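## Task

Arrange the rope flat on the table as a loop, fully closed or with an opening no wider than about one finger, so that both aluminium cubes and the steel parallel sit inside it. It only counts if the loop stays that way without the robot holding anything; release the rope and move the arm away at the end.

## Robot and tools

Robot: a single arm with six revolute joints and a two-finger gripper. Joint order (the column order everywhere): waist, shoulder, elbow, wrist pitch, wrist yaw, wrist roll, then the gripper. Stated ranges in radians: waist -3.054 to 3.054, shoulder 0.000 to 3.142, elbow 0.000 to 2.356, wrist pitch -1.571 to 1.571, wrist yaw -1.571 to 1.571, wrist roll -3.142 to 3.142. Real ends may differ by up to 0.010 rad either way.

Scene frame: origin on the table surface under the arm's base, +z up, +x forward, +y to the left when facing along +x. The base itself may be slightly tilted. Positions are in metres.

Tool execute_actions, argument "actions": a list holding zero or one entry. Empty list: no command, just returns the state. A wait: {"steps": N}, N up to 300 control steps of 1/30 s, measured from the previous result (thinking time is included). A motion: {"rows": [...], "steps": N}, N up to 15 (default 15), with 1 to 15 rows; each row drives one step and the final row repeats to fill the remaining steps. Optional "pictures" (boolean) turns camera images on or off for that result; by default they are included. A refused call sends nothing.

Each row is one list of exactly 7 numbers, each in [-1, 1], for the one arm. The first six are joint offsets, not absolute angles: they are added to the joint angles printed in the latest result that reported them (before any such result exists in a scene, or for a later call within the same reply, they count from where the joints stand when the action begins). They do not accumulate across rows. Scaling: 1.0 equals 0.9615 rad for waist, shoulder and elbow, 1.713 rad for wrist pitch, 1.767 for wrist yaw, 1.728 for wrist roll. So all zeros means return to the reference angles, not stay still. The seventh number is an absolute gripper opening: +1 fully open (pad gap 0.088 m), empty fingers close together near -0.80, values down to -1 add nothing further. Closing fully takes at least about 0.5 s.

Refusal and limits: a call is refused if it would push a joint more than 0.010 rad outside its stated range. A target beyond the real end is clipped to that end, and the result may then print "joint sent to its limit" (possibly about an earlier, still running action); absence of the message does not prove more room remains.

Motion behaviour: each step the command to a joint stays within a fixed lead of its measured angle (0.211 rad for waist/shoulder/elbow, 0.213 wrist pitch, 0.267 wrist yaw, 0.228 wrist roll), and if the targets would move the hand more than 70 mm away from where it is, all are pulled back toward current angles. Big changes therefore need several calls. Friction can leave joints short of target, especially at long reach, and tiny turns may not happen; check the reported angles after moves. Between calls the arm keeps heading to the last row's target until it nearly stops or a step is HELD.

Result lines: end_effector_position (m) and end_effector_quat_wxyz for the point midway between the finger pads, 3 to 4 cm behind the fingertips, plus linear and angular velocities, all in the scene frame; reported position may be off, more at long reach. The gripper's fingers point along its +x and close along its y. Joint positions and Joint velocities: six joints in rad and rad/s, then pad gap in m and m/s. grip_measured: the measured opening on the command scale; may be off by about 1 mm throughout, and reads up to about 3 mm (0.061) narrow when squeezing something hard. "joint command not followed": the clearance check altered or blocked targets (mounting blocks and posts count as the arm). HELD: on those steps your row was not fully applied. MOTOR HOT appears from 50 °C; at 95 °C an OVER-TEMPERATURE FAULT holds the arm until it cools, and if that takes 30 to 60 s too long the arm loses power and goes limp, dropping anything held. Holding loads heats motors, even while idle.

Gripping: fingers settle where grip_measured matches your command, down to the closed point. To hold something, command about 0.07 below the current grip_measured; a smaller margin grips more softly. Objects thinner than about 3 mm (like the rope, perhaps) get proportionally less force. Pad force tops out around 34 to 49 N, with a brief spike on first contact.

Torque fault: if contact torque reaches a joint's load limit (waist 18, shoulder 22.3, elbow 22.2, wrist pitch 5.86, wrist yaw 5.84, wrist roll 5.48 N m, including carried weight), the arm halts for 10 s and the rest of the call is dropped.

Tool zoom_image: {"camera": "cam_high" or "cam_wrist", "region": [x0, y0, x1, y1]} in pixels of that camera's latest image, origin top-left, at most 504 by 504. Both cameras are 504x504; cam_high is a wide overhead view (about 90° vertical field, strong radial distortion), cam_wrist is on the hand (about 63°).

Tool finished_scene: {"scene": 1 or 2} ends that scene irreversibly, grades it and gives the next task. Replying without a tool call ends all remaining scenes.

Cautions: nothing may leave the table. Avoid dropping, slamming, hard impacts and heavy pushing. Objects may occasionally be nudged by outside disturbances, so confirm the loop is intact before ending. Finish with the gripper open and the arm clear of the rope.

Each tool is called after "Request:" as a command line: name --argument value for each argument, lists and objects as JSON in quotes; but a table of rows of numbers goes row by row, as --pt "numbers of a row", without its own name.

## Session

Request:
execute_actions --actions '[]'

Scene clock: 0.00 s of 4397.00 s.
end_effector_position=(+0.4236, -0.0669, +0.1577) grip_measured=+0.856 end_effector_quat_wxyz=(-0.263, +0.841, -0.360, -0.305) end_effector_velocity=(-0.002, -0.000, -0.001) end_effector_angular_velocity=(-0.006, +0.017, +0.018)
Joint positions: [ 0.04   1.82   1.016 -0.099  0.463 -2.307  0.081]
Joint velocities: [-0.002 -0.002 -0.002 -0.007 -0.007 -0.022 -0.   ]
Motor temperatures (°C, as the motors report them): [23 23 22 25 25 25]
Heat: hottest wrist pitch 25 °C (+0.0 °C/min).

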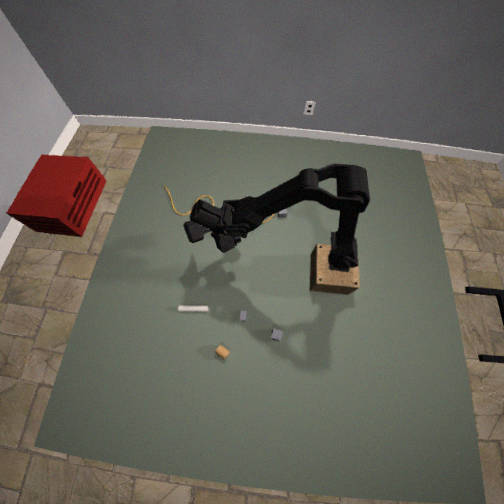

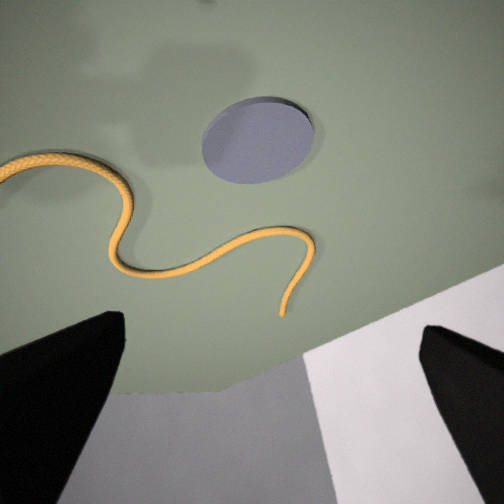

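Request:
execute_actions --actions '[{"rows":[[1,-0.3,0,0,-0.262,1,1]],"steps":15}]' --pictures false

Request:
execute_actions --actions '[{"steps":60}]' --pictures false

Request:
execute_actions --actions '[{"rows":[[1,0,0,0,0,0.335,1]],"steps":15}]' --pictures false

Request:
execute_actions --actions '[{"steps":60}]'

Scene clock: 6.27 s of 4397.00 s.
end_effector_position=(+0.3755, +0.2128, +0.2534) grip_measured=+1.000 end_effector_quat_wxyz=(-0.542, +0.748, -0.026, -0.381) end_effector_velocity=(-0.328, +0.564, +0.044) end_effector_angular_velocity=(+1.257, +0.553, +0.683)
Joint positions: [ 0.566  1.557  1.012 -0.097  0.031 -1.699  0.088]
Joint velocities: [ 1.438 -0.115 -0.002 -0.007 -0.212  1.546  0.   ]
Motor temperatures (°C, as the motors report them): [23 24 23 25 25 25]
Heat: hottest wrist pitch 25 °C (+0.0 °C/min).
Steps of this call (steps 1 to 90: nothing new was sent; then 2.77 s passed at rest; steps 91 to 105: all 15 steps of this action). Readings (joint positions):
91: [0.045 1.809 1.015 -0.100 0.442 -2.283]
92: [0.064 1.792 1.013 -0.107 0.400 -2.247]
94: [0.125 1.744 1.012 -0.102 0.319 -2.179]
98: [0.260 1.636 1.012 -0.097 0.164 -2.034]
105: the state above

Scene clock: 8.27 s of 4397.00 s.
end_effector_position=(+0.2457, +0.3538, +0.2595) grip_measured=+1.000 end_effector_quat_wxyz=(+0.766, -0.378, +0.135, +0.502) end_effector_velocity=(+0.003, -0.004, -0.001) end_effector_angular_velocity=(-0.017, -0.011, -0.016)
Joint positions: [ 1.002  1.542  1.012 -0.097 -0.003 -0.582  0.088]
Joint velocities: [-0.002 -0.002 -0.002 -0.007  0.022 -0.007  0.   ]
Motor temperatures (°C, as the motors report them): [23 24 23 26 25 25]
Heat: hottest wrist pitch 26 °C (+7.3 °C/min).
Steps of this call (steps 1 to 45: the robot went on to your last target; steps 46 to 60: nothing new was sent). Readings (joint positions):
1: [0.614 1.554 1.012 -0.097 0.024 -1.645]
2: [0.664 1.552 1.012 -0.097 0.019 -1.591]
4: [0.766 1.550 1.012 -0.097 0.012 -1.482]
8: [0.956 1.548 1.012 -0.097 -0.002 -1.231]
60: the state above
The arm was judged still, so your last target was given up. Only a new action makes it travel on or press farther. Fingers that are still opening or closing keep moving.

Scene clock: 8.77 s of 4397.00 s.
end_effector_position=(-0.0481, +0.4281, +0.2594) grip_measured=+1.000 end_effector_quat_wxyz=(+0.631, -0.238, +0.197, +0.711) end_effector_velocity=(-0.661, -0.074, +0.001) end_effector_angular_velocity=(-0.008, +0.137, +1.464)
Joint positions: [ 1.722  1.542  1.012 -0.097  0.001 -0.024  0.088]
Joint velocities: [ 1.536 -0.002 -0.002  0.007 -0.022  0.154  0.   ]
Motor temperatures (°C, as the motors report them): [23 24 23 26 25 25]
Heat: hottest wrist pitch 26 °C (+6.8 °C/min).
Steps of this call (steps 1 to 15: all 15 steps of this action). Readings (joint positions):
1: [1.015 1.542 1.012 -0.097 0.009 -0.539]
2: [1.051 1.542 1.012 -0.097 0.013 -0.479]
4: [1.151 1.542 1.012 -0.097 0.005 -0.370]
8: [1.361 1.542 1.012 -0.097 0.001 -0.152]
15: the state above

Scene clock: 10.77 s of 4397.00 s.
end_effector_position=(-0.1500, +0.4038, +0.2594) grip_measured=+1.000 end_effector_quat_wxyz=(+0.541, -0.254, +0.175, +0.782) end_effector_velocity=(+0.001, -0.001, -0.001) end_effector_angular_velocity=(-0.007, -0.001, -0.008)
Joint positions: [ 1.963  1.542  1.012 -0.097 -0.006 -0.006  0.088]
Joint velocities: [ 0.002 -0.002 -0.002 -0.007  0.007  0.007  0.   ]
Motor temperatures (°C, as the motors report them): [23 24 23 26 25 25]
Heat: hottest wrist pitch 26 °C (+5.6 °C/min).
Steps of this call (steps 1 to 30: the robot went on to your last target; steps 31 to 60: nothing new was sent). Readings (joint positions):
1: [1.774 1.542 1.012 -0.097 0.001 -0.019]
2: [1.826 1.542 1.012 -0.097 0.000 -0.016]
4: [1.915 1.542 1.012 -0.097 -0.006 -0.011]
8: [1.967 1.542 1.012 -0.097 -0.008 -0.007]
60: the state above
The arm was judged still, so your last target was given up. Only a new action makes it travel on or press farther. Fingers that are still opening or closing keep moving.

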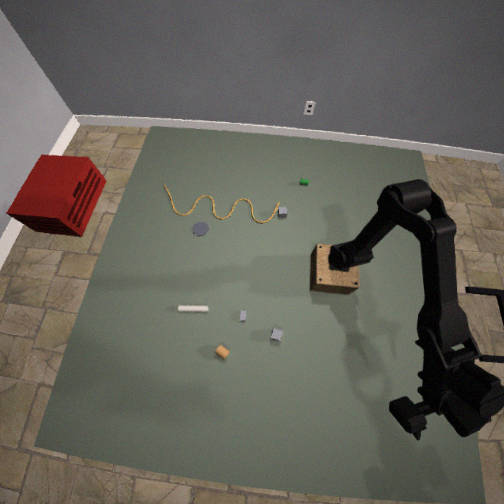

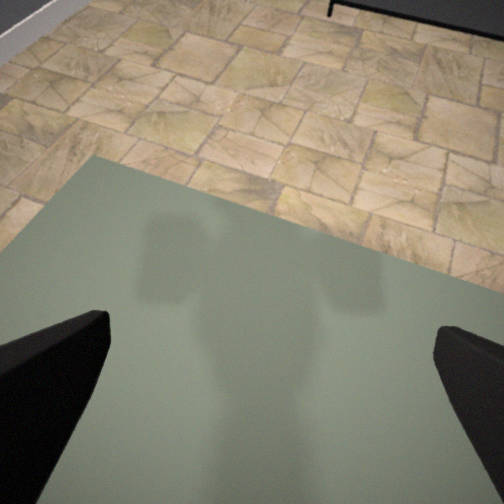

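Request:
zoom_image --camera "cam_high" --region '[140, 160, 380, 380]'

Region (140, 160, 380, 380) of cam_high's 504x504 image, scaled by 2.100, with more detail than that image has; it fills the top 462 rows of this view, and the rest is white.

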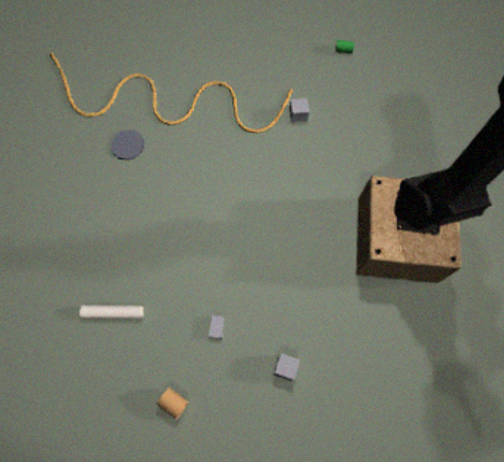

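Request:
execute_actions --actions '[{"rows":[[-1,0,0,-0.55,0,0,1]],"steps":15}]' --pictures false

Request:
execute_actions --actions '[{"steps":40}]' --pictures false

Request:
execute_actions --actions '[{"rows":[[-1,0,0,0,0,0,1]],"steps":15}]' --pictures false

Request:
execute_actions --actions '[{"steps":40}]' --pictures false

Request:
execute_actions --actions '[{"rows":[[-0.9,0,0,0,0,0,1]],"steps":15}]' --pictures false

Request:
execute_actions --actions '[{"steps":40}]'

Scene clock: 29.27 s of 4397.00 s.
end_effector_position=(+0.1113, +0.2686, +0.1739) grip_measured=+1.000 end_effector_quat_wxyz=(+0.634, -0.357, +0.537, +0.427) end_effector_velocity=(+0.350, -0.577, -0.068) end_effector_angular_velocity=(-1.706, +0.724, -1.889)
Joint positions: [ 1.213  1.54   1.016 -0.878 -0.008 -0.006  0.088]
Joint velocities: [-1.883 -0.002 -0.002 -1.853 -0.007  0.007  0.   ]
Motor temperatures (°C, as the motors report them): [23 26 25 27 25 25]
Heat: hottest wrist pitch 27 °C (+4.1 °C/min).
Steps of this call (steps 1 to 90: nothing new was sent; then 15.00 s passed at rest; steps 91 to 105: all 15 steps of this action). Readings (joint positions):
91: [1.952 1.542 1.014 -0.123 -0.015 -0.006]
92: [1.920 1.540 1.016 -0.174 -0.018 -0.006]
94: [1.824 1.540 1.016 -0.273 -0.011 -0.006]
98: [1.615 1.540 1.016 -0.477 -0.009 -0.006]
105: the state above

Scene clock: 30.60 s of 4397.00 s.
end_effector_position=(+0.1455, +0.2108, +0.1708) grip_measured=+1.000 end_effector_quat_wxyz=(+0.628, -0.328, +0.623, +0.332) end_effector_velocity=(+0.001, -0.002, +0.002) end_effector_angular_velocity=(-0.002, -0.007, -0.010)
Joint positions: [ 1.004  1.54   1.016 -1.038 -0.003 -0.006  0.088]
Joint velocities: [-0.002 -0.007  0.002 -0.007  0.007  0.007  0.   ]
Motor temperatures (°C, as the motors report them): [23 26 25 27 25 25]
Heat: hottest wrist pitch 27 °C (+3.9 °C/min).
Steps of this call (steps 1 to 30: the robot went on to your last target; steps 31 to 40: nothing new was sent). Readings (joint positions):
1: [1.149 1.540 1.016 -0.935 -0.008 -0.006]
2: [1.090 1.540 1.016 -0.972 -0.003 -0.006]
4: [1.022 1.540 1.016 -1.006 0.000 -0.006]
8: [1.006 1.540 1.016 -1.031 -0.002 -0.006]
40: the state above
The arm was judged still, so your last target was given up. Only a new action makes it travel on or press farther. Fingers that are still opening or closing keep moving.

Scene clock: 31.10 s of 4397.00 s.
end_effector_position=(+0.2556, +0.0192, +0.1708) grip_measured=+1.000 end_effector_quat_wxyz=(+0.710, -0.029, +0.703, +0.029) end_effector_velocity=(+0.025, -0.341, -0.001) end_effector_angular_velocity=(-0.095, -0.010, -1.271)
Joint positions: [ 0.114  1.54   1.016 -1.037 -0.    -0.007  0.088]
Joint velocities: [-1.277 -0.002 -0.007  0.007  0.095 -0.007  0.   ]
Motor temperatures (°C, as the motors report them): [23 26 25 27 25 25]
Heat: hottest wrist pitch 27 °C (+3.9 °C/min).
Steps of this call (steps 1 to 15: all 15 steps of this action). Readings (joint positions):
1: [0.984 1.540 1.016 -1.038 -0.016 -0.007]
2: [0.930 1.540 1.016 -1.038 -0.016 -0.007]
4: [0.799 1.540 1.016 -1.037 -0.006 -0.007]
8: [0.541 1.540 1.016 -1.037 -0.005 -0.007]
15: the state above

Scene clock: 32.43 s of 4397.00 s.
end_effector_position=(+0.2563, +0.0015, +0.1708) grip_measured=+1.000 end_effector_quat_wxyz=(+0.711, -0.005, +0.703, +0.004) end_effector_velocity=(-0.002, +0.002, -0.001) end_effector_angular_velocity=(+0.007, +0.012, +0.024)
Joint positions: [ 0.045  1.54   1.016 -1.037  0.    -0.007  0.088]
Joint velocities: [ 0.002  0.002 -0.002 -0.007 -0.007 -0.022  0.   ]
Motor temperatures (°C, as the motors report them): [23 26 25 27 25 25]
Heat: hottest wrist pitch 27 °C (+3.7 °C/min).
Steps of this call (steps 1 to 30: the robot went on to your last target; steps 31 to 40: nothing new was sent). Readings (joint positions):
1: [0.080 1.540 1.016 -1.037 0.002 -0.007]
2: [0.061 1.540 1.016 -1.037 0.002 -0.007]
4: [0.048 1.540 1.016 -1.037 0.002 -0.007]
8: [0.047 1.540 1.016 -1.037 0.000 -0.007]
40: the state above
The arm was judged still, so your last target was given up. Only a new action makes it travel on or press farther. Fingers that are still opening or closing keep moving.

Scene clock: 32.93 s of 4397.00 s.
end_effector_position=(+0.1717, -0.1906, +0.1708) grip_measured=+1.000 end_effector_quat_wxyz=(+0.650, +0.281, +0.645, -0.287) end_effector_velocity=(-0.111, -0.090, -0.001) end_effector_angular_velocity=(+0.035, +0.002, -0.561)
Joint positions: [-0.795  1.54   1.016 -1.036  0.005 -0.007  0.088]
Joint velocities: [-0.569 -0.002 -0.007 -0.022 -0.022 -0.007  0.   ]
Motor temperatures (°C, as the motors report them): [24 26 25 27 25 25]
Heat: hottest wrist pitch 27 °C (+3.6 °C/min).
Steps of this call (steps 1 to 15: all 15 steps of this action). Readings (joint positions):
1: [0.027 1.540 1.016 -1.037 -0.012 -0.008]
2: [-0.025 1.540 1.016 -1.037 -0.013 -0.008]
4: [-0.155 1.540 1.016 -1.036 -0.003 -0.008]
8: [-0.413 1.540 1.016 -1.036 -0.003 -0.008]
15: the state above

Scene clock: 34.27 s of 4397.00 s.
end_effector_position=(+0.1676, -0.1942, +0.1708) grip_measured=+1.000 end_effector_quat_wxyz=(+0.647, +0.289, +0.641, -0.294) end_effector_velocity=(-0.003, +0.001, -0.000) end_effector_angular_velocity=(+0.001, +0.010, +0.005)
Joint positions: [-0.818  1.54   1.016 -1.036  0.003 -0.007  0.088]
Joint velocities: [-0.002 -0.002 -0.002 -0.007  0.007 -0.007  0.   ]
Motor temperatures (°C, as the motors report them): [24 26 25 27 25 25]
Heat: hottest wrist pitch 27 °C (+3.5 °C/min).
Steps of this call (steps 1 to 30: the robot went on to your last target; steps 31 to 40: nothing new was sent). Readings (joint positions):
1: [-0.808 1.540 1.016 -1.036 0.005 -0.007]
2: [-0.814 1.540 1.016 -1.036 0.005 -0.007]
4: [-0.815 1.540 1.016 -1.036 0.004 -0.007]
8: [-0.816 1.540 1.016 -1.036 0.003 -0.007]
40: the state above
The arm was judged still, so your last target was given up. Only a new action makes it travel on or press farther. Fingers that are still opening or closing keep moving.

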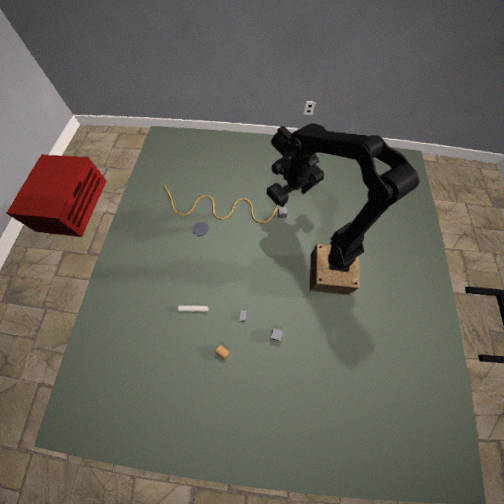

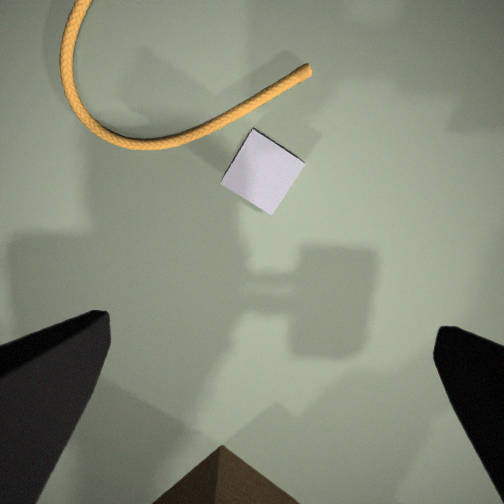

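Request:
execute_actions --actions '[{"rows":[[0,0.312,0.104,0.117,0,0,1]],"steps":15}]' --pictures false

Request:
execute_actions --actions '[{"steps":30}]'

Scene clock: 39.60 s of 4397.00 s.
end_effector_position=(+0.2056, -0.2380, +0.1161) grip_measured=+1.000 end_effector_quat_wxyz=(+0.648, +0.288, +0.641, -0.294) end_effector_velocity=(-0.001, -0.002, +0.000) end_effector_angular_velocity=(-0.010, +0.001, +0.019)
Joint positions: [-0.818  1.831  1.111 -0.838  0.003 -0.007  0.088]
Joint velocities: [-0.002 -0.002 -0.002  0.007  0.007 -0.022  0.   ]
Motor temperatures (°C, as the motors report them): [24 26 26 27 25 25]
Heat: hottest wrist pitch 27 °C (+3.0 °C/min).
Steps of this call (steps 1 to 90: nothing new was sent; then 1.83 s passed at rest; steps 91 to 105: all 15 steps of this action). Readings (joint positions):
91: [-0.818 1.567 1.026 -1.022 0.003 -0.007]
92: [-0.818 1.612 1.049 -0.954 0.003 -0.007]
94: [-0.818 1.731 1.105 -0.861 0.003 -0.007]
98: [-0.818 1.827 1.111 -0.849 0.003 -0.007]
105: the state above

Scene clock: 40.60 s of 4397.00 s.
end_effector_position=(+0.2058, -0.2382, +0.1161) grip_measured=+1.000 end_effector_quat_wxyz=(+0.648, +0.288, +0.640, -0.294) end_effector_velocity=(+0.002, +0.004, +0.000) end_effector_angular_velocity=(+0.020, -0.012, +0.010)
Joint positions: [-0.818  1.831  1.111 -0.837  0.003 -0.007  0.088]
Joint velocities: [ 0.002 -0.002 -0.002 -0.007 -0.022 -0.007  0.   ]
Motor temperatures (°C, as the motors report them): [24 26 26 27 25 25]
Heat: hottest wrist pitch 27 °C (+3.0 °C/min).
Steps of this call (steps 1 to 15: the robot went on to your last target; steps 16 to 30: nothing new was sent). Readings (joint positions):
1: [-0.818 1.831 1.111 -0.837 0.003 -0.007]
2: [-0.818 1.831 1.111 -0.837 0.003 -0.007]
4: [-0.818 1.831 1.111 -0.837 0.003 -0.007]
8: [-0.818 1.831 1.111 -0.837 0.003 -0.007]
30: the state above
The arm was judged still, so your last target was given up. Only a new action makes it travel on or press farther. Fingers that are still opening or closing keep moving.

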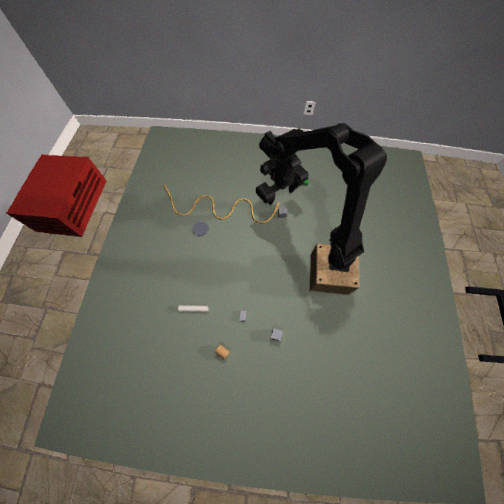

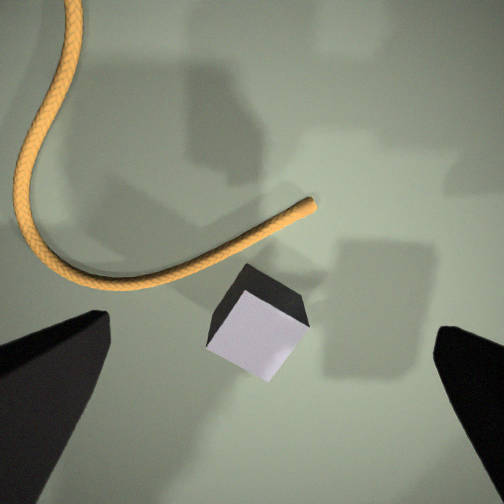

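Request:
execute_actions --actions '[{"rows":[[0,0.264,0.281,-0.018,0,0.65,-0.2]],"steps":15}]' --pictures false

Request:
execute_actions --actions '[{"steps":30}]'

Scene clock: 53.97 s of 4397.00 s.
end_effector_position=(+0.2443, -0.2824, +0.0972) grip_measured=-0.191 end_effector_quat_wxyz=(+0.428, +0.563, +0.424, -0.565) end_effector_velocity=(-0.002, +0.004, -0.000) end_effector_angular_velocity=(+0.032, -0.011, -1.553)
Joint positions: [-0.817  2.07   1.37  -0.866  0.003  0.992  0.03 ]
Joint velocities: [-0.007  0.002  0.002 -0.022 -0.022  1.546 -0.005]
Motor temperatures (°C, as the motors report them): [23 27 26 27 25 25]
Heat: hottest shoulder 27 °C (+2.2 °C/min).
Steps of this call (steps 1 to 90: nothing new was sent; then 9.87 s passed at rest; steps 91 to 105: all 15 steps of this action). Readings (joint positions):
91: [-0.817 1.862 1.140 -0.866 0.003 0.042]
92: [-0.817 1.912 1.197 -0.872 0.003 0.115]
94: [-0.817 2.015 1.306 -0.843 0.003 0.252]
98: [-0.817 2.066 1.357 -0.865 0.003 0.525]
105: the state above

Scene clock: 54.97 s of 4397.00 s.
end_effector_position=(+0.2442, -0.2823, +0.0967) grip_measured=-0.198 end_effector_quat_wxyz=(+0.392, +0.588, +0.390, -0.590) end_effector_velocity=(+0.003, -0.001, +0.001) end_effector_angular_velocity=(-0.004, -0.014, -0.005)
Joint positions: [-0.817  2.072  1.37  -0.866  0.003  1.113  0.029]
Joint velocities: [ 0.002 -0.002  0.002  0.007 -0.007  0.007 -0.   ]
Motor temperatures (°C, as the motors report them): [23 27 26 27 25 25]
Heat: hottest shoulder 27 °C (+2.2 °C/min).
Steps of this call (steps 1 to 30: the robot went on to your last target). Readings (joint positions):
1: [-0.817 2.071 1.370 -0.866 0.003 1.032]
2: [-0.817 2.071 1.370 -0.866 0.003 1.059]
4: [-0.817 2.072 1.370 -0.866 0.003 1.088]
8: [-0.817 2.072 1.370 -0.866 0.003 1.108]
30: the state above
The arm was judged still, so your last target was given up. Only a new action makes it travel on or press farther. Fingers that are still opening or closing keep moving.

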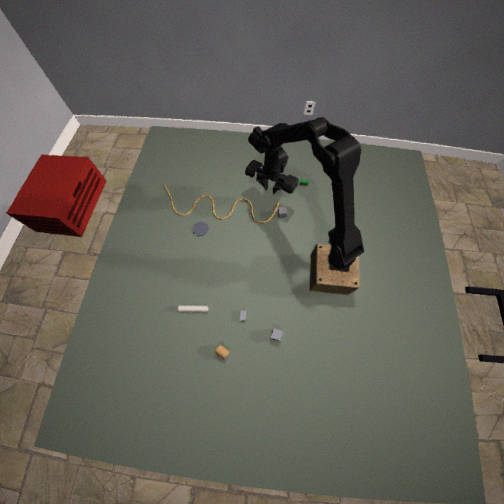

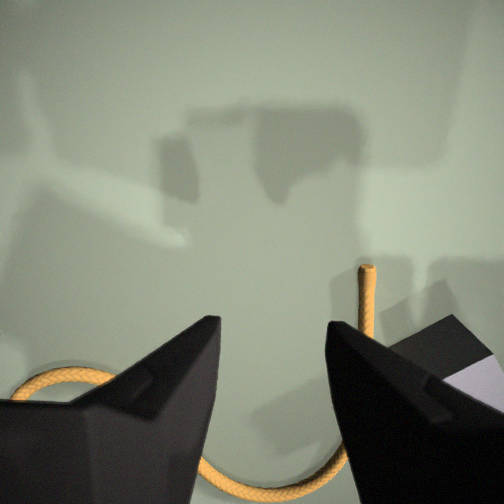

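Request:
execute_actions --actions '[{"rows":[[0,0.045,-0.25,0.16,0,0,-0.2]],"steps":15}]' --pictures false

Request:
execute_actions --actions '[{"steps":30}]'

Scene clock: 59.30 s of 4397.00 s.
end_effector_position=(+0.2277, -0.2634, +0.0400) grip_measured=-0.198 end_effector_quat_wxyz=(+0.397, +0.588, +0.385, -0.590) end_effector_velocity=(-0.001, +0.004, -0.001) end_effector_angular_velocity=(+0.014, +0.003, +0.025)
Joint positions: [-0.817  2.102  1.148 -0.6    0.004  1.113  0.029]
Joint velocities: [ 0.002 -0.002 -0.007 -0.007 -0.007 -0.022 -0.   ]
Motor temperatures (°C, as the motors report them): [23 27 26 27 25 25]
Heat: hottest shoulder 27 °C (+2.0 °C/min).
Steps of this call (steps 1 to 90: nothing new was sent; then 0.83 s passed at rest; steps 91 to 105: all 15 steps of this action). Readings (joint positions):
91: [-0.817 2.073 1.338 -0.814 0.003 1.113]
92: [-0.817 2.069 1.290 -0.734 0.003 1.113]
94: [-0.817 2.085 1.211 -0.665 0.003 1.113]
98: [-0.817 2.103 1.154 -0.610 0.005 1.113]
105: the state above

Scene clock: 60.30 s of 4397.00 s.
end_effector_position=(+0.2276, -0.2633, +0.0400) grip_measured=-0.198 end_effector_quat_wxyz=(+0.397, +0.588, +0.385, -0.590) end_effector_velocity=(+0.000, +0.000, +0.001) end_effector_angular_velocity=(+0.007, -0.004, -0.010)
Joint positions: [-0.817  2.102  1.148 -0.6    0.004  1.113  0.029]
Joint velocities: [-0.002 -0.002  0.002 -0.007 -0.007  0.007  0.   ]
Motor temperatures (°C, as the motors report them): [23 27 26 27 25 25]
Heat: hottest shoulder 27 °C (+2.0 °C/min).
Steps of this call (steps 1 to 15: the robot went on to your last target; steps 16 to 30: nothing new was sent). Readings (joint positions):
1: [-0.817 2.102 1.148 -0.600 0.004 1.113]
2: [-0.817 2.102 1.148 -0.600 0.004 1.113]
4: [-0.817 2.102 1.148 -0.600 0.004 1.113]
8: [-0.817 2.102 1.148 -0.600 0.004 1.113]
30: the state above
The arm was judged still, so your last target was given up. Only a new action makes it travel on or press farther. Fingers that are still opening or closing keep moving.

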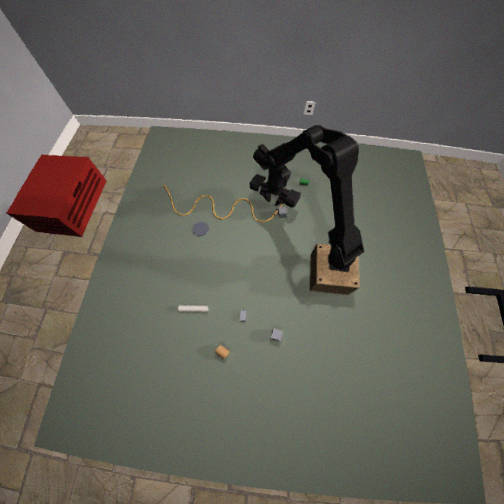

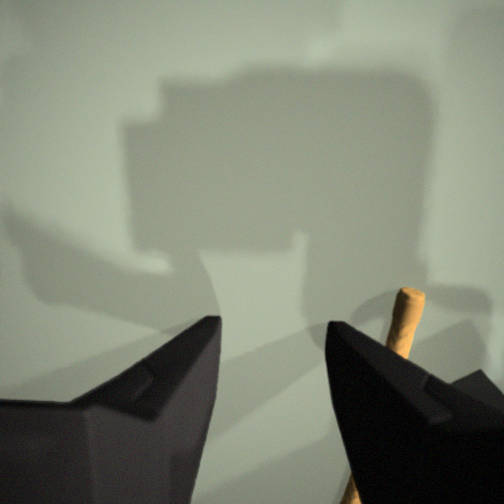

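Request:
execute_actions --actions '[{"rows":[[0,-0.14,0,-0.08,0,0,-0.2]],"steps":12}]' --pictures false

Request:
execute_actions --actions '[{"rows":[[0,0,-0.165,0.093,0,0,-0.2]],"steps":12}]' --pictures false

Request:
execute_actions --actions '[{"rows":[[0,0.06,0,0.034,0,0,-0.2]],"steps":15}]'

Scene clock: 65.63 s of 4397.00 s.
end_effector_position=(+0.2200, -0.2546, +0.0820) grip_measured=-0.198 end_effector_quat_wxyz=(+0.396, +0.588, +0.386, -0.590) end_effector_velocity=(-0.002, +0.003, -0.001) end_effector_angular_velocity=(+0.014, +0.003, +0.020)
Joint positions: [-0.817  1.971  1.149 -0.735  0.004  1.113  0.029]
Joint velocities: [-0.002 -0.002 -0.007 -0.007 -0.007 -0.022 -0.   ]
Motor temperatures (°C, as the motors report them): [23 28 26 27 25 25]
Heat: hottest shoulder 28 °C (+3.0 °C/min).
Steps of this call (steps 1 to 90: nothing new was sent; then 1.93 s passed at rest; steps 91 to 102: all 12 steps of this action). Readings (joint positions):
91: [-0.817 2.084 1.148 -0.614 0.004 1.113]
92: [-0.817 2.064 1.147 -0.665 0.004 1.113]
94: [-0.817 2.016 1.143 -0.709 0.004 1.113]
98: [-0.817 1.971 1.149 -0.727 0.004 1.113]
102: the state above

Scene clock: 66.03 s of 4397.00 s.
end_effector_position=(+0.2064, -0.2391, +0.0533) grip_measured=-0.198 end_effector_quat_wxyz=(+0.400, +0.589, +0.382, -0.590) end_effector_velocity=(-0.006, +0.002, +0.000) end_effector_angular_velocity=(+0.012, +0.020, +0.014)
Joint positions: [-0.817  1.968  1.    -0.578  0.005  1.113  0.029]
Joint velocities: [-0.007 -0.002 -0.002 -0.022  0.007 -0.022 -0.   ]
Motor temperatures (°C, as the motors report them): [23 28 26 27 25 25]
Heat: hottest shoulder 28 °C (+2.0 °C/min).
Steps of this call (steps 1 to 12: all 12 steps of this action). Readings (joint positions):
1: [-0.817 1.969 1.127 -0.695 0.004 1.113]
2: [-0.817 1.963 1.094 -0.645 0.004 1.113]
4: [-0.817 1.963 1.042 -0.616 0.004 1.113]
8: [-0.817 1.968 1.000 -0.587 0.005 1.113]
12: the state above

Scene clock: 66.53 s of 4397.00 s.
end_effector_position=(+0.2105, -0.2438, +0.0408) grip_measured=-0.198 end_effector_quat_wxyz=(+0.405, +0.589, +0.377, -0.589) end_effector_velocity=(-0.003, +0.004, +0.000) end_effector_angular_velocity=(+0.022, +0.008, -0.024)
Joint positions: [-0.817  2.011  1.    -0.521  0.005  1.113  0.029]
Joint velocities: [-0.002 -0.002 -0.002 -0.022 -0.007  0.022 -0.001]
Motor temperatures (°C, as the motors report them): [23 28 26 27 25 25]
Heat: hottest shoulder 28 °C (+2.0 °C/min).
Steps of this call (steps 1 to 15: all 15 steps of this action). Readings (joint positions):
1: [-0.817 1.974 1.000 -0.571 0.005 1.113]
2: [-0.817 1.983 1.000 -0.549 0.005 1.113]
4: [-0.817 2.001 1.000 -0.533 0.005 1.113]
8: [-0.817 2.010 1.000 -0.521 0.005 1.113]
15: the state above

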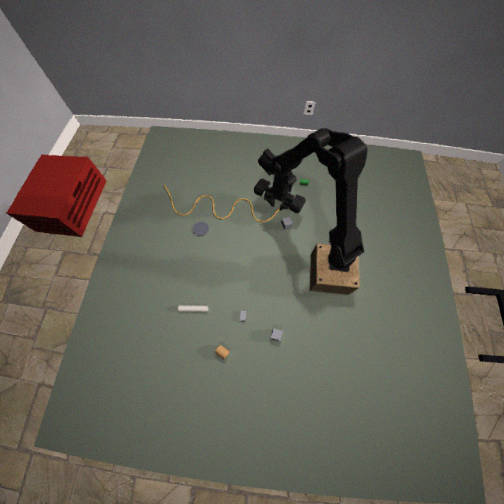

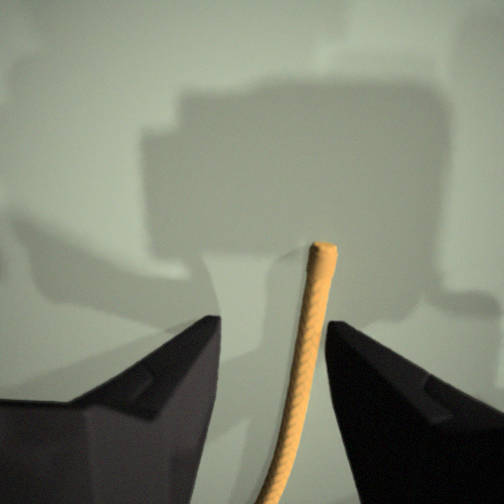

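Request:
execute_actions --actions '[{"rows":[[0,0,0,0,0,0,-1]],"steps":15}]' --pictures false

Request:
execute_actions --actions '[{"rows":[[0,-0.2,0,-0.11,0,0,-1]],"steps":15}]' --pictures false

Request:
execute_actions --actions '[{"rows":[[0.15,0,0,0,0,0,-1],[0.3,0,0,0,0,0,-1],[0.45,0,0,0,0,0,-1],[0.6,0,0,0,0,0,-1],[0.75,0,0,0,0,0,-1],[0.9,0,0,0,0,0,-1],[1,0,0,0,0,0,-1]],"steps":15}]' --pictures false

Request:
execute_actions --actions '[{"steps":30}]'

Scene clock: 72.10 s of 4397.00 s.
end_effector_position=(+0.2103, -0.2437, +0.0408) grip_measured=-0.739 end_effector_quat_wxyz=(+0.405, +0.589, +0.377, -0.589) end_effector_velocity=(-0.001, -0.001, +0.001) end_effector_angular_velocity=(+0.006, -0.004, +0.000)
Joint positions: [-0.818  2.011  1.    -0.522  0.005  1.113  0.003]
Joint velocities: [-0.007 -0.002  0.002 -0.007 -0.007 -0.007 -0.   ]
Motor temperatures (°C, as the motors report them): [23 28 26 26 25 25]
Heat: hottest shoulder 28 °C (+2.0 °C/min).
Steps of this call (steps 1 to 15: the robot went on to your last target; steps 16 to 90: nothing new was sent; then 2.07 s passed at rest; steps 91 to 105: all 15 steps of this action). Readings (joint positions):
91: [-0.817 2.011 1.000 -0.521 0.005 1.113]
92: [-0.818 2.011 1.000 -0.523 0.005 1.113]
94: [-0.818 2.011 1.000 -0.523 0.005 1.113]
98: [-0.818 2.011 1.000 -0.521 0.005 1.113]
105: the state above

Scene clock: 72.60 s of 4397.00 s.
end_effector_position=(+0.2008, -0.2328, +0.0967) grip_measured=-0.739 end_effector_quat_wxyz=(+0.408, +0.590, +0.374, -0.589) end_effector_velocity=(-0.005, +0.007, -0.000) end_effector_angular_velocity=(+0.032, +0.019, +0.020)
Joint positions: [-0.818  1.82   1.006 -0.709  0.005  1.113  0.003]
Joint velocities: [-0.002 -0.002 -0.002 -0.037 -0.007 -0.022 -0.   ]
Motor temperatures (°C, as the motors report them): [23 28 26 26 25 25]
Heat: hottest shoulder 28 °C (+2.0 °C/min).
Steps of this call (steps 1 to 15: all 15 steps of this action). Readings (joint positions):
1: [-0.818 1.988 1.001 -0.548 0.005 1.113]
2: [-0.818 1.957 0.999 -0.617 0.005 1.113]
4: [-0.818 1.878 0.993 -0.673 0.005 1.113]
8: [-0.818 1.820 1.007 -0.697 0.005 1.113]
15: the state above

Scene clock: 73.10 s of 4397.00 s.
end_effector_position=(+0.3078, +0.0025, +0.0968) grip_measured=-0.739 end_effector_quat_wxyz=(+0.618, +0.379, +0.586, -0.362) end_effector_velocity=(-0.006, +0.524, -0.000) end_effector_angular_velocity=(+0.153, +0.009, +1.644)
Joint positions: [ 0.049  1.82   1.006 -0.707  0.004  1.113  0.003]
Joint velocities: [ 1.629 -0.002 -0.002 -0.007 -0.154 -0.007 -0.   ]
Motor temperatures (°C, as the motors report them): [23 28 26 26 25 25]
Heat: hottest shoulder 28 °C (+2.1 °C/min).
Steps of this call (steps 1 to 15: all 15 steps of this action). Readings (joint positions):
1: [-0.807 1.820 1.006 -0.709 0.012 1.113]
2: [-0.771 1.820 1.006 -0.709 0.016 1.113]
4: [-0.650 1.820 1.006 -0.707 0.011 1.113]
8: [-0.391 1.820 1.006 -0.707 0.008 1.113]
15: the state above

Scene clock: 74.10 s of 4397.00 s.
end_effector_position=(+0.3062, +0.0319, +0.0967) grip_measured=-0.739 end_effector_quat_wxyz=(+0.634, +0.351, +0.604, -0.332) end_effector_velocity=(-0.010, -0.004, -0.001) end_effector_angular_velocity=(-0.012, +0.040, -0.000)
Joint positions: [ 0.144  1.82   1.006 -0.707  0.002  1.113  0.003]
Joint velocities: [-0.007 -0.002 -0.007 -0.037  0.007 -0.007 -0.   ]
Motor temperatures (°C, as the motors report them): [23 28 26 26 25 25]
Heat: hottest shoulder 28 °C (+2.0 °C/min).
Steps of this call (steps 1 to 30: the robot went on to your last target). Readings (joint positions):
1: [0.095 1.820 1.006 -0.707 0.000 1.113]
2: [0.125 1.820 1.006 -0.707 -0.000 1.113]
4: [0.146 1.820 1.006 -0.707 -0.000 1.113]
8: [0.144 1.820 1.006 -0.707 0.002 1.113]
30: the state above
The arm was judged still, so your last target was given up. Only a new action makes it travel on or press farther. Fingers that are still opening or closing keep moving.

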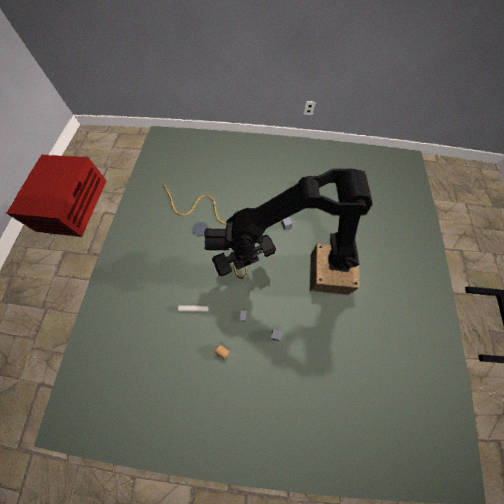

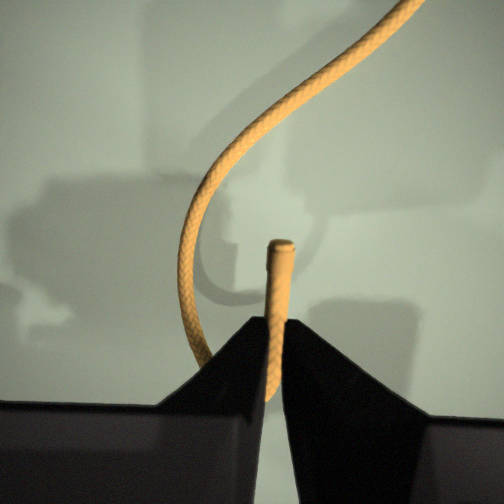

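Request:
execute_actions --actions '[{"rows":[[0,0,0,0,0,-0.65,-1]],"steps":15}]' --pictures false

Request:
execute_actions --actions '[{"steps":20}]' --pictures false

Request:
execute_actions --actions '[{"rows":[[0,0.18,0,0.1,0,0,-1]],"steps":15}]' --pictures false

Request:
execute_actions --actions '[{"rows":[[0,0,0,0,0,0,0]],"steps":12}]' --pictures false

Request:
execute_actions --actions '[{"rows":[[0,-0.4,0,-0.22,0,0,0]],"steps":15}]' --pictures false

Request:
execute_actions --actions '[{"rows":[[1,0,0,0,0,0,0]],"steps":15}]' --pictures false

Request:
execute_actions --actions '[{"rows":[[1,0,0,0,0,0,0]],"steps":15}]' --pictures false

Request:
execute_actions --actions '[{"steps":20}]'

Scene clock: 82.00 s of 4397.00 s.
end_effector_position=(+0.3061, +0.0318, +0.0967) grip_measured=-0.739 end_effector_quat_wxyz=(+0.724, +0.004, +0.689, -0.002) end_effector_velocity=(-0.002, +0.002, +0.000) end_effector_angular_velocity=(-0.055, +0.005, +1.528)
Joint positions: [ 0.144  1.82   1.006 -0.708  0.002  0.114  0.003]
Joint velocities: [-0.002 -0.002 -0.002 -0.007 -0.022 -1.531 -0.   ]
Motor temperatures (°C, as the motors report them): [23 28 26 26 25 25]
Heat: hottest shoulder 28 °C (+1.0 °C/min).
Steps of this call (steps 1 to 222: nothing new was sent; steps 223 to 237: all 15 steps of this action). Readings (joint positions):
223: [0.144 1.820 1.006 -0.708 0.002 1.064]
224: [0.144 1.820 1.006 -0.708 0.002 0.993]
226: [0.144 1.820 1.006 -0.708 0.002 0.856]
230: [0.144 1.820 1.006 -0.708 0.002 0.583]
237: the state above

Scene clock: 82.67 s of 4397.00 s.
end_effector_position=(+0.3061, +0.0318, +0.0967) grip_measured=-0.739 end_effector_quat_wxyz=(+0.723, -0.040, +0.688, +0.040) end_effector_velocity=(-0.005, -0.002, -0.000) end_effector_angular_velocity=(+0.005, +0.023, +0.000)
Joint positions: [ 0.144  1.82   1.006 -0.708  0.002 -0.007  0.003]
Joint velocities: [-0.007 -0.002 -0.002 -0.022 -0.007 -0.007 -0.   ]
Motor temperatures (°C, as the motors report them): [23 28 26 26 25 25]
Heat: hottest shoulder 28 °C (+1.0 °C/min).
Steps of this call (steps 1 to 20: the robot went on to your last target). Readings (joint positions):
1: [0.144 1.820 1.006 -0.708 0.002 0.074]
2: [0.144 1.820 1.006 -0.708 0.002 0.047]
4: [0.144 1.820 1.006 -0.708 0.002 0.017]
8: [0.144 1.820 1.006 -0.708 0.002 -0.002]
20: the state above

Scene clock: 83.17 s of 4397.00 s.
end_effector_position=(+0.3229, +0.0336, +0.0496) grip_measured=-0.739 end_effector_quat_wxyz=(+0.725, -0.039, +0.687, +0.040) end_effector_velocity=(+0.004, +0.001, +0.001) end_effector_angular_velocity=(+0.009, -0.021, +0.005)
Joint positions: [ 0.144  1.986  1.007 -0.538  0.002 -0.007  0.003]
Joint velocities: [-0.002 -0.002 -0.002  0.022 -0.007 -0.007  0.   ]
Motor temperatures (°C, as the motors report them): [23 28 26 26 25 25]
Heat: hottest shoulder 28 °C (+1.0 °C/min).
Steps of this call (steps 1 to 15: all 15 steps of this action). Readings (joint positions):
1: [0.144 1.842 1.006 -0.684 0.002 -0.007]
2: [0.144 1.873 1.010 -0.619 0.002 -0.007]
4: [0.144 1.943 1.018 -0.568 0.002 -0.007]
8: [0.144 1.986 1.007 -0.548 0.002 -0.007]
15: the state above

Scene clock: 83.57 s of 4397.00 s.
end_effector_position=(+0.3230, +0.0336, +0.0496) grip_measured=-0.012 end_effector_quat_wxyz=(+0.725, -0.039, +0.686, +0.040) end_effector_velocity=(-0.002, +0.001, +0.002) end_effector_angular_velocity=(+0.021, +0.005, +0.001)
Joint positions: [ 0.144  1.986  1.007 -0.537  0.002 -0.007  0.038]
Joint velocities: [-0.007 -0.007 -0.002 -0.007 -0.022 -0.007  0.006]
Motor temperatures (°C, as the motors report them): [23 28 26 26 25 25]
Heat: hottest shoulder 28 °C (+1.0 °C/min).
Steps of this call (steps 1 to 12: all 12 steps of this action). Readings (joint positions):
1: [0.144 1.986 1.007 -0.537 0.002 -0.007]
2: [0.144 1.986 1.007 -0.537 0.002 -0.007]
4: [0.144 1.986 1.007 -0.537 0.002 -0.007]
8: [0.144 1.986 1.007 -0.537 0.002 -0.007]
12: the state above

Scene clock: 84.07 s of 4397.00 s.
end_effector_position=(+0.2792, +0.0290, +0.1554) grip_measured=-0.002 end_effector_quat_wxyz=(+0.730, -0.039, +0.681, +0.040) end_effector_velocity=(-0.001, +0.001, +0.001) end_effector_angular_velocity=(+0.021, +0.005, +0.002)
Joint positions: [ 0.144  1.603  1.013 -0.911  0.002 -0.007  0.039]
Joint velocities: [-0.007 -0.002  0.002 -0.007 -0.022 -0.007 -0.   ]
Motor temperatures (°C, as the motors report them): [23 28 26 26 25 25]
Heat: hottest shoulder 28 °C (+1.0 °C/min).
Steps of this call (steps 1 to 15: all 15 steps of this action). Readings (joint positions):
1: [0.144 1.962 1.007 -0.568 0.002 -0.007]
2: [0.144 1.924 1.005 -0.651 0.002 -0.007]
4: [0.144 1.807 0.999 -0.778 0.002 -0.007]
8: [0.144 1.620 1.011 -0.883 0.002 -0.007]
15: the state above

Scene clock: 84.57 s of 4397.00 s.
end_effector_position=(+0.1534, +0.2355, +0.1554) grip_measured=-0.002 end_effector_quat_wxyz=(+0.643, -0.326, +0.598, +0.351) end_effector_velocity=(-0.330, +0.212, -0.001) end_effector_angular_velocity=(+0.041, +0.086, +1.360)
Joint positions: [ 1.032  1.603  1.013 -0.909 -0.    -0.006  0.039]
Joint velocities: [ 1.346  0.002 -0.002 -0.007 -0.095 -0.007  0.   ]
Motor temperatures (°C, as the motors report them): [24 28 26 26 25 25]
Heat: hottest shoulder 28 °C (+1.0 °C/min).
Steps of this call (steps 1 to 15: all 15 steps of this action). Readings (joint positions):
1: [0.162 1.603 1.013 -0.911 0.014 -0.006]
2: [0.214 1.603 1.013 -0.911 0.015 -0.006]
4: [0.344 1.603 1.013 -0.909 0.006 -0.006]
8: [0.601 1.603 1.013 -0.909 0.005 -0.006]
15: the state above

Scene clock: 85.07 s of 4397.00 s.
end_effector_position=(-0.0921, +0.2658, +0.1554) grip_measured=-0.002 end_effector_quat_wxyz=(-0.422, +0.555, -0.395, -0.598) end_effector_velocity=(-0.300, -0.106, -0.000) end_effector_angular_velocity=(-0.028, +0.059, +1.109)
Joint positions: [ 1.941  1.603  1.013 -0.908 -0.005 -0.006  0.039]
Joint velocities: [ 1.096 -0.002 -0.002 -0.007 -0.066 -0.007 -0.   ]
Motor temperatures (°C, as the motors report them): [24 28 26 26 25 25]
Heat: hottest shoulder 28 °C (+1.0 °C/min).
Steps of this call (steps 1 to 15: all 15 steps of this action). Readings (joint positions):
1: [1.081 1.603 1.013 -0.909 0.003 -0.006]
2: [1.139 1.603 1.013 -0.909 0.004 -0.006]
4: [1.265 1.603 1.013 -0.908 0.004 -0.006]
8: [1.520 1.603 1.013 -0.908 0.003 -0.006]
15: the state above

Scene clock: 85.73 s of 4397.00 s.
end_effector_position=(-0.1052, +0.2608, +0.1554) grip_measured=-0.002 end_effector_quat_wxyz=(-0.407, +0.565, -0.381, -0.608) end_effector_velocity=(+0.000, -0.002, -0.000) end_effector_angular_velocity=(-0.009, +0.003, +0.020)
Joint positions: [ 1.991  1.603  1.013 -0.908 -0.003 -0.006  0.039]
Joint velocities: [-0.002 -0.002 -0.002 -0.007 -0.007 -0.022 -0.   ]
Motor temperatures (°C, as the motors report them): [24 28 26 26 25 25]
Heat: hottest shoulder 28 °C (+1.0 °C/min).
Steps of this call (steps 1 to 20: the robot went on to your last target). Readings (joint positions):
1: [1.969 1.603 1.013 -0.908 -0.005 -0.006]
2: [1.984 1.603 1.013 -0.908 -0.005 -0.006]
4: [1.991 1.603 1.013 -0.908 -0.005 -0.006]
8: [1.991 1.603 1.013 -0.908 -0.003 -0.006]
20: the state above

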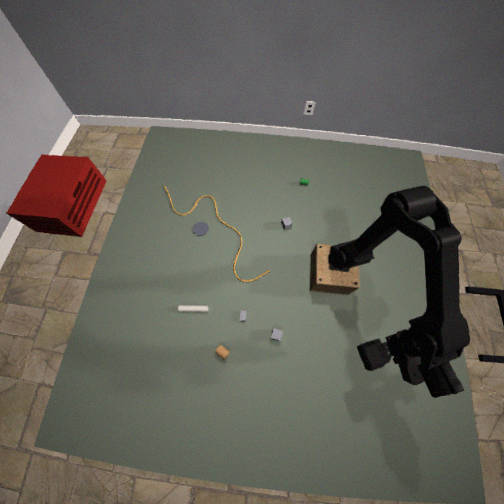

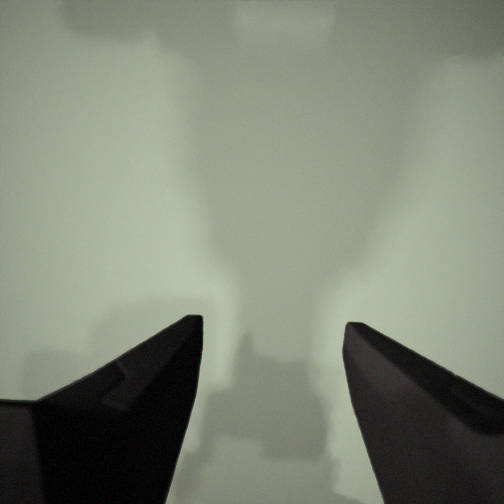

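Request:
execute_actions --actions '[{"rows":[[-1,0,0,0,0,0.4,0]],"steps":15}]' --pictures false

Request:
execute_actions --actions '[{"steps":15}]' --pictures false

Request:
execute_actions --actions "[{\"rows\":[[-1,0,0(),0,0,0,0]],\"steps\":15}]" --pictures false

Scene clock: 92.83 s of 4397.00 s.
end_effector_position=(+0.1363, +0.2464, +0.1554) grip_measured=-0.002 end_effector_quat_wxyz=(+0.710, -0.117, +0.676, +0.158) end_effector_velocity=(+0.349, -0.195, +0.001) end_effector_angular_velocity=(-0.044, -0.074, -1.501)
Joint positions: [ 1.104  1.603  1.013 -0.906 -0.001  0.673  0.039]
Joint velocities: [-1.37  -0.007 -0.002 -0.007  0.095  0.125 -0.   ]
Motor temperatures (°C, as the motors report them): [24 28 26 26 25 25]
Heat: hottest shoulder 28 °C (+1.0 °C/min).
From where the robot then was, a joint's target lay farther than a number of 1.0 reaches, so one or more steps of this call were cut to that.
Steps of this call (steps 1 to 15: the robot went on to your last target; steps 16 to 90: nothing new was sent; then 3.60 s passed at rest; steps 91 to 105: all 15 steps of this action). Readings (joint positions):
91: [1.973 1.603 1.013 -0.908 -0.015 0.044]
92: [1.922 1.603 1.013 -0.908 -0.015 0.115]
94: [1.792 1.603 1.013 -0.906 -0.006 0.252]
98: [1.536 1.603 1.013 -0.906 -0.005 0.525]
105: the state above

Scene clock: 93.33 s of 4397.00 s.
end_effector_position=(+0.1537, +0.2359, +0.1554) grip_measured=-0.002 end_effector_quat_wxyz=(+0.716, -0.090, +0.681, +0.129) end_effector_velocity=(+0.001, -0.001, -0.001) end_effector_angular_velocity=(+0.006, +0.005, -0.014)
Joint positions: [ 1.032  1.603  1.013 -0.906 -0.     0.682  0.039]
Joint velocities: [-0.007 -0.002 -0.007  0.007 -0.007  0.007 -0.   ]
Motor temperatures (°C, as the motors report them): [24 28 26 26 25 25]
Heat: hottest shoulder 28 °C (+1.0 °C/min).
Steps of this call (steps 1 to 15: the robot went on to your last target). Readings (joint positions):
1: [1.067 1.603 1.013 -0.906 0.002 0.677]
2: [1.046 1.603 1.013 -0.906 0.002 0.679]
4: [1.033 1.603 1.013 -0.906 0.002 0.681]
8: [1.033 1.603 1.013 -0.906 -0.000 0.682]
15: the state above


Request:
execute_actions --actions '[{"rows":[[-1,0.4,0.5,0.1,0,0,0]],"steps":15}]' --pictures false

Request:
execute_actions --actions '[{"steps":25}]' --pictures false

Request:
execute_actions --actions '[{"rows":[[-0.5,0.48,0.545,0.1,0,0,0]],"steps":15}]' --pictures false

Request:
execute_actions --actions '[{"steps":40}]'

Scene clock: 97.87 s of 4397.00 s.
end_effector_position=(+0.4028, +0.1669, +0.1703) grip_measured=-0.002 end_effector_quat_wxyz=(+0.791, +0.163, +0.588, -0.038) end_effector_velocity=(+0.303, -0.553, +0.051) end_effector_angular_velocity=(+0.067, -0.186, -1.429)
Joint positions: [ 0.43   1.958  1.461 -0.736 -0.006  0.682  0.039]
Joint velocities: [-1.433  0.066  0.242  0.022  0.007 -0.007  0.   ]
Motor temperatures (°C, as the motors report them): [24 28 26 26 25 25]
Heat: hottest shoulder 28 °C (+1.0 °C/min).
Steps of this call (steps 1 to 15: the robot went on to your last target; steps 16 to 90: nothing new was sent; then 1.03 s passed at rest; steps 91 to 105: all 15 steps of this action). Readings (joint positions):
91: [1.020 1.622 1.028 -0.905 -0.009 0.682]
92: [0.988 1.654 1.058 -0.868 -0.010 0.682]
94: [0.909 1.740 1.143 -0.805 -0.010 0.682]
98: [0.743 1.885 1.309 -0.761 -0.008 0.682]
105: the state above

Scene clock: 98.70 s of 4397.00 s.
end_effector_position=(+0.4409, +0.0144, +0.1697) grip_measured=-0.002 end_effector_quat_wxyz=(+0.773, +0.264, +0.547, -0.181) end_effector_velocity=(-0.005, +0.004, -0.001) end_effector_angular_velocity=(+0.013, +0.022, +0.031)
Joint positions: [ 0.072  1.974  1.481 -0.735  0.002  0.682  0.039]
Joint velocities: [ 0.002 -0.002 -0.002 -0.022 -0.022 -0.022 -0.   ]
Motor temperatures (°C, as the motors report them): [24 28 26 26 25 25]
Heat: hottest shoulder 28 °C (+1.0 °C/min).
Steps of this call (steps 1 to 25: the robot went on to your last target). Readings (joint positions):
1: [0.382 1.960 1.468 -0.735 -0.005 0.682]
2: [0.333 1.962 1.472 -0.735 -0.005 0.682]
4: [0.236 1.965 1.476 -0.735 -0.005 0.682]
8: [0.077 1.973 1.481 -0.735 0.004 0.682]
25: the state above

Scene clock: 99.20 s of 4397.00 s.
end_effector_position=(+0.5280, -0.2336, +0.1405) grip_measured=-0.002 end_effector_quat_wxyz=(+0.774, +0.381, +0.384, -0.329) end_effector_velocity=(-0.095, -0.481, -0.048) end_effector_angular_velocity=(-0.118, -0.089, -0.845)
Joint positions: [-0.377  2.394  1.952 -0.565  0.     0.682  0.039]
Joint velocities: [-0.808  0.442  0.535  0.037  0.081 -0.007  0.   ]
Motor temperatures (°C, as the motors report them): [24 28 26 26 25 25]
Heat: hottest shoulder 28 °C (+1.0 °C/min).
Steps of this call (steps 1 to 15: all 15 steps of this action). Readings (joint positions):
1: [0.066 1.990 1.496 -0.733 -0.004 0.682]
2: [0.047 2.016 1.526 -0.696 -0.006 0.682]
4: [-0.012 2.083 1.600 -0.644 -0.006 0.682]
8: [-0.148 2.208 1.735 -0.601 -0.005 0.682]
15: the state above

Scene clock: 100.53 s of 4397.00 s.
end_effector_position=(+0.5278, -0.2528, +0.1410) grip_measured=-0.002 end_effector_quat_wxyz=(+0.773, +0.385, +0.372, -0.340) end_effector_velocity=(-0.002, -0.000, -0.000) end_effector_angular_velocity=(+0.016, +0.000, +0.011)
Joint positions: [-0.407  2.418  1.991 -0.565  0.003  0.682  0.039]
Joint velocities: [-0.007 -0.002 -0.002 -0.007 -0.022 -0.007 -0.   ]
Motor temperatures (°C, as the motors report them): [24 29 26 26 25 25]
Heat: hottest shoulder 29 °C (+2.0 °C/min).
Steps of this call (steps 1 to 30: the robot went on to your last target; steps 31 to 40: nothing new was sent). Readings (joint positions):
1: [-0.401 2.405 1.966 -0.565 0.003 0.682]
2: [-0.419 2.411 1.973 -0.565 0.004 0.682]
4: [-0.435 2.417 1.982 -0.565 0.005 0.682]
8: [-0.419 2.418 1.989 -0.565 0.005 0.682]
40: the state above
The arm was judged still, so your last target was given up. Only a new action makes it travel on or press farther. Fingers that are still opening or closing keep moving.

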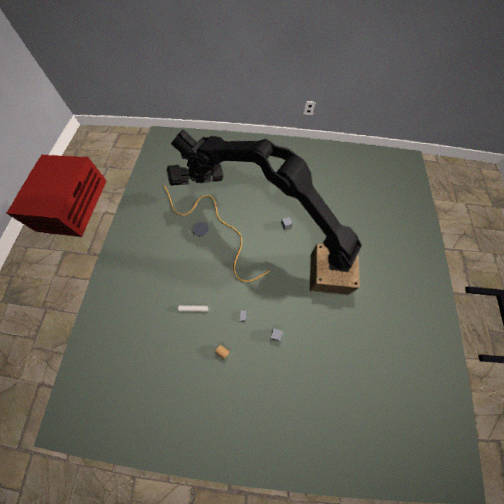

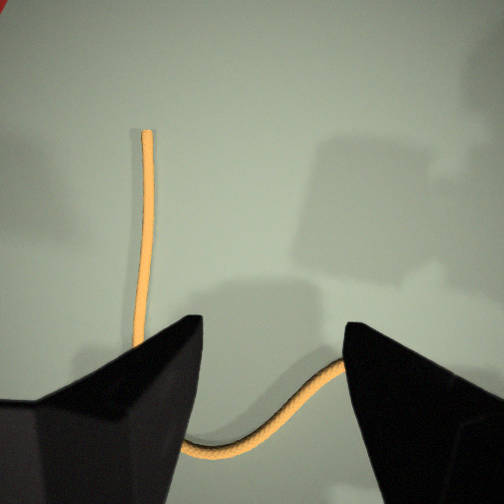

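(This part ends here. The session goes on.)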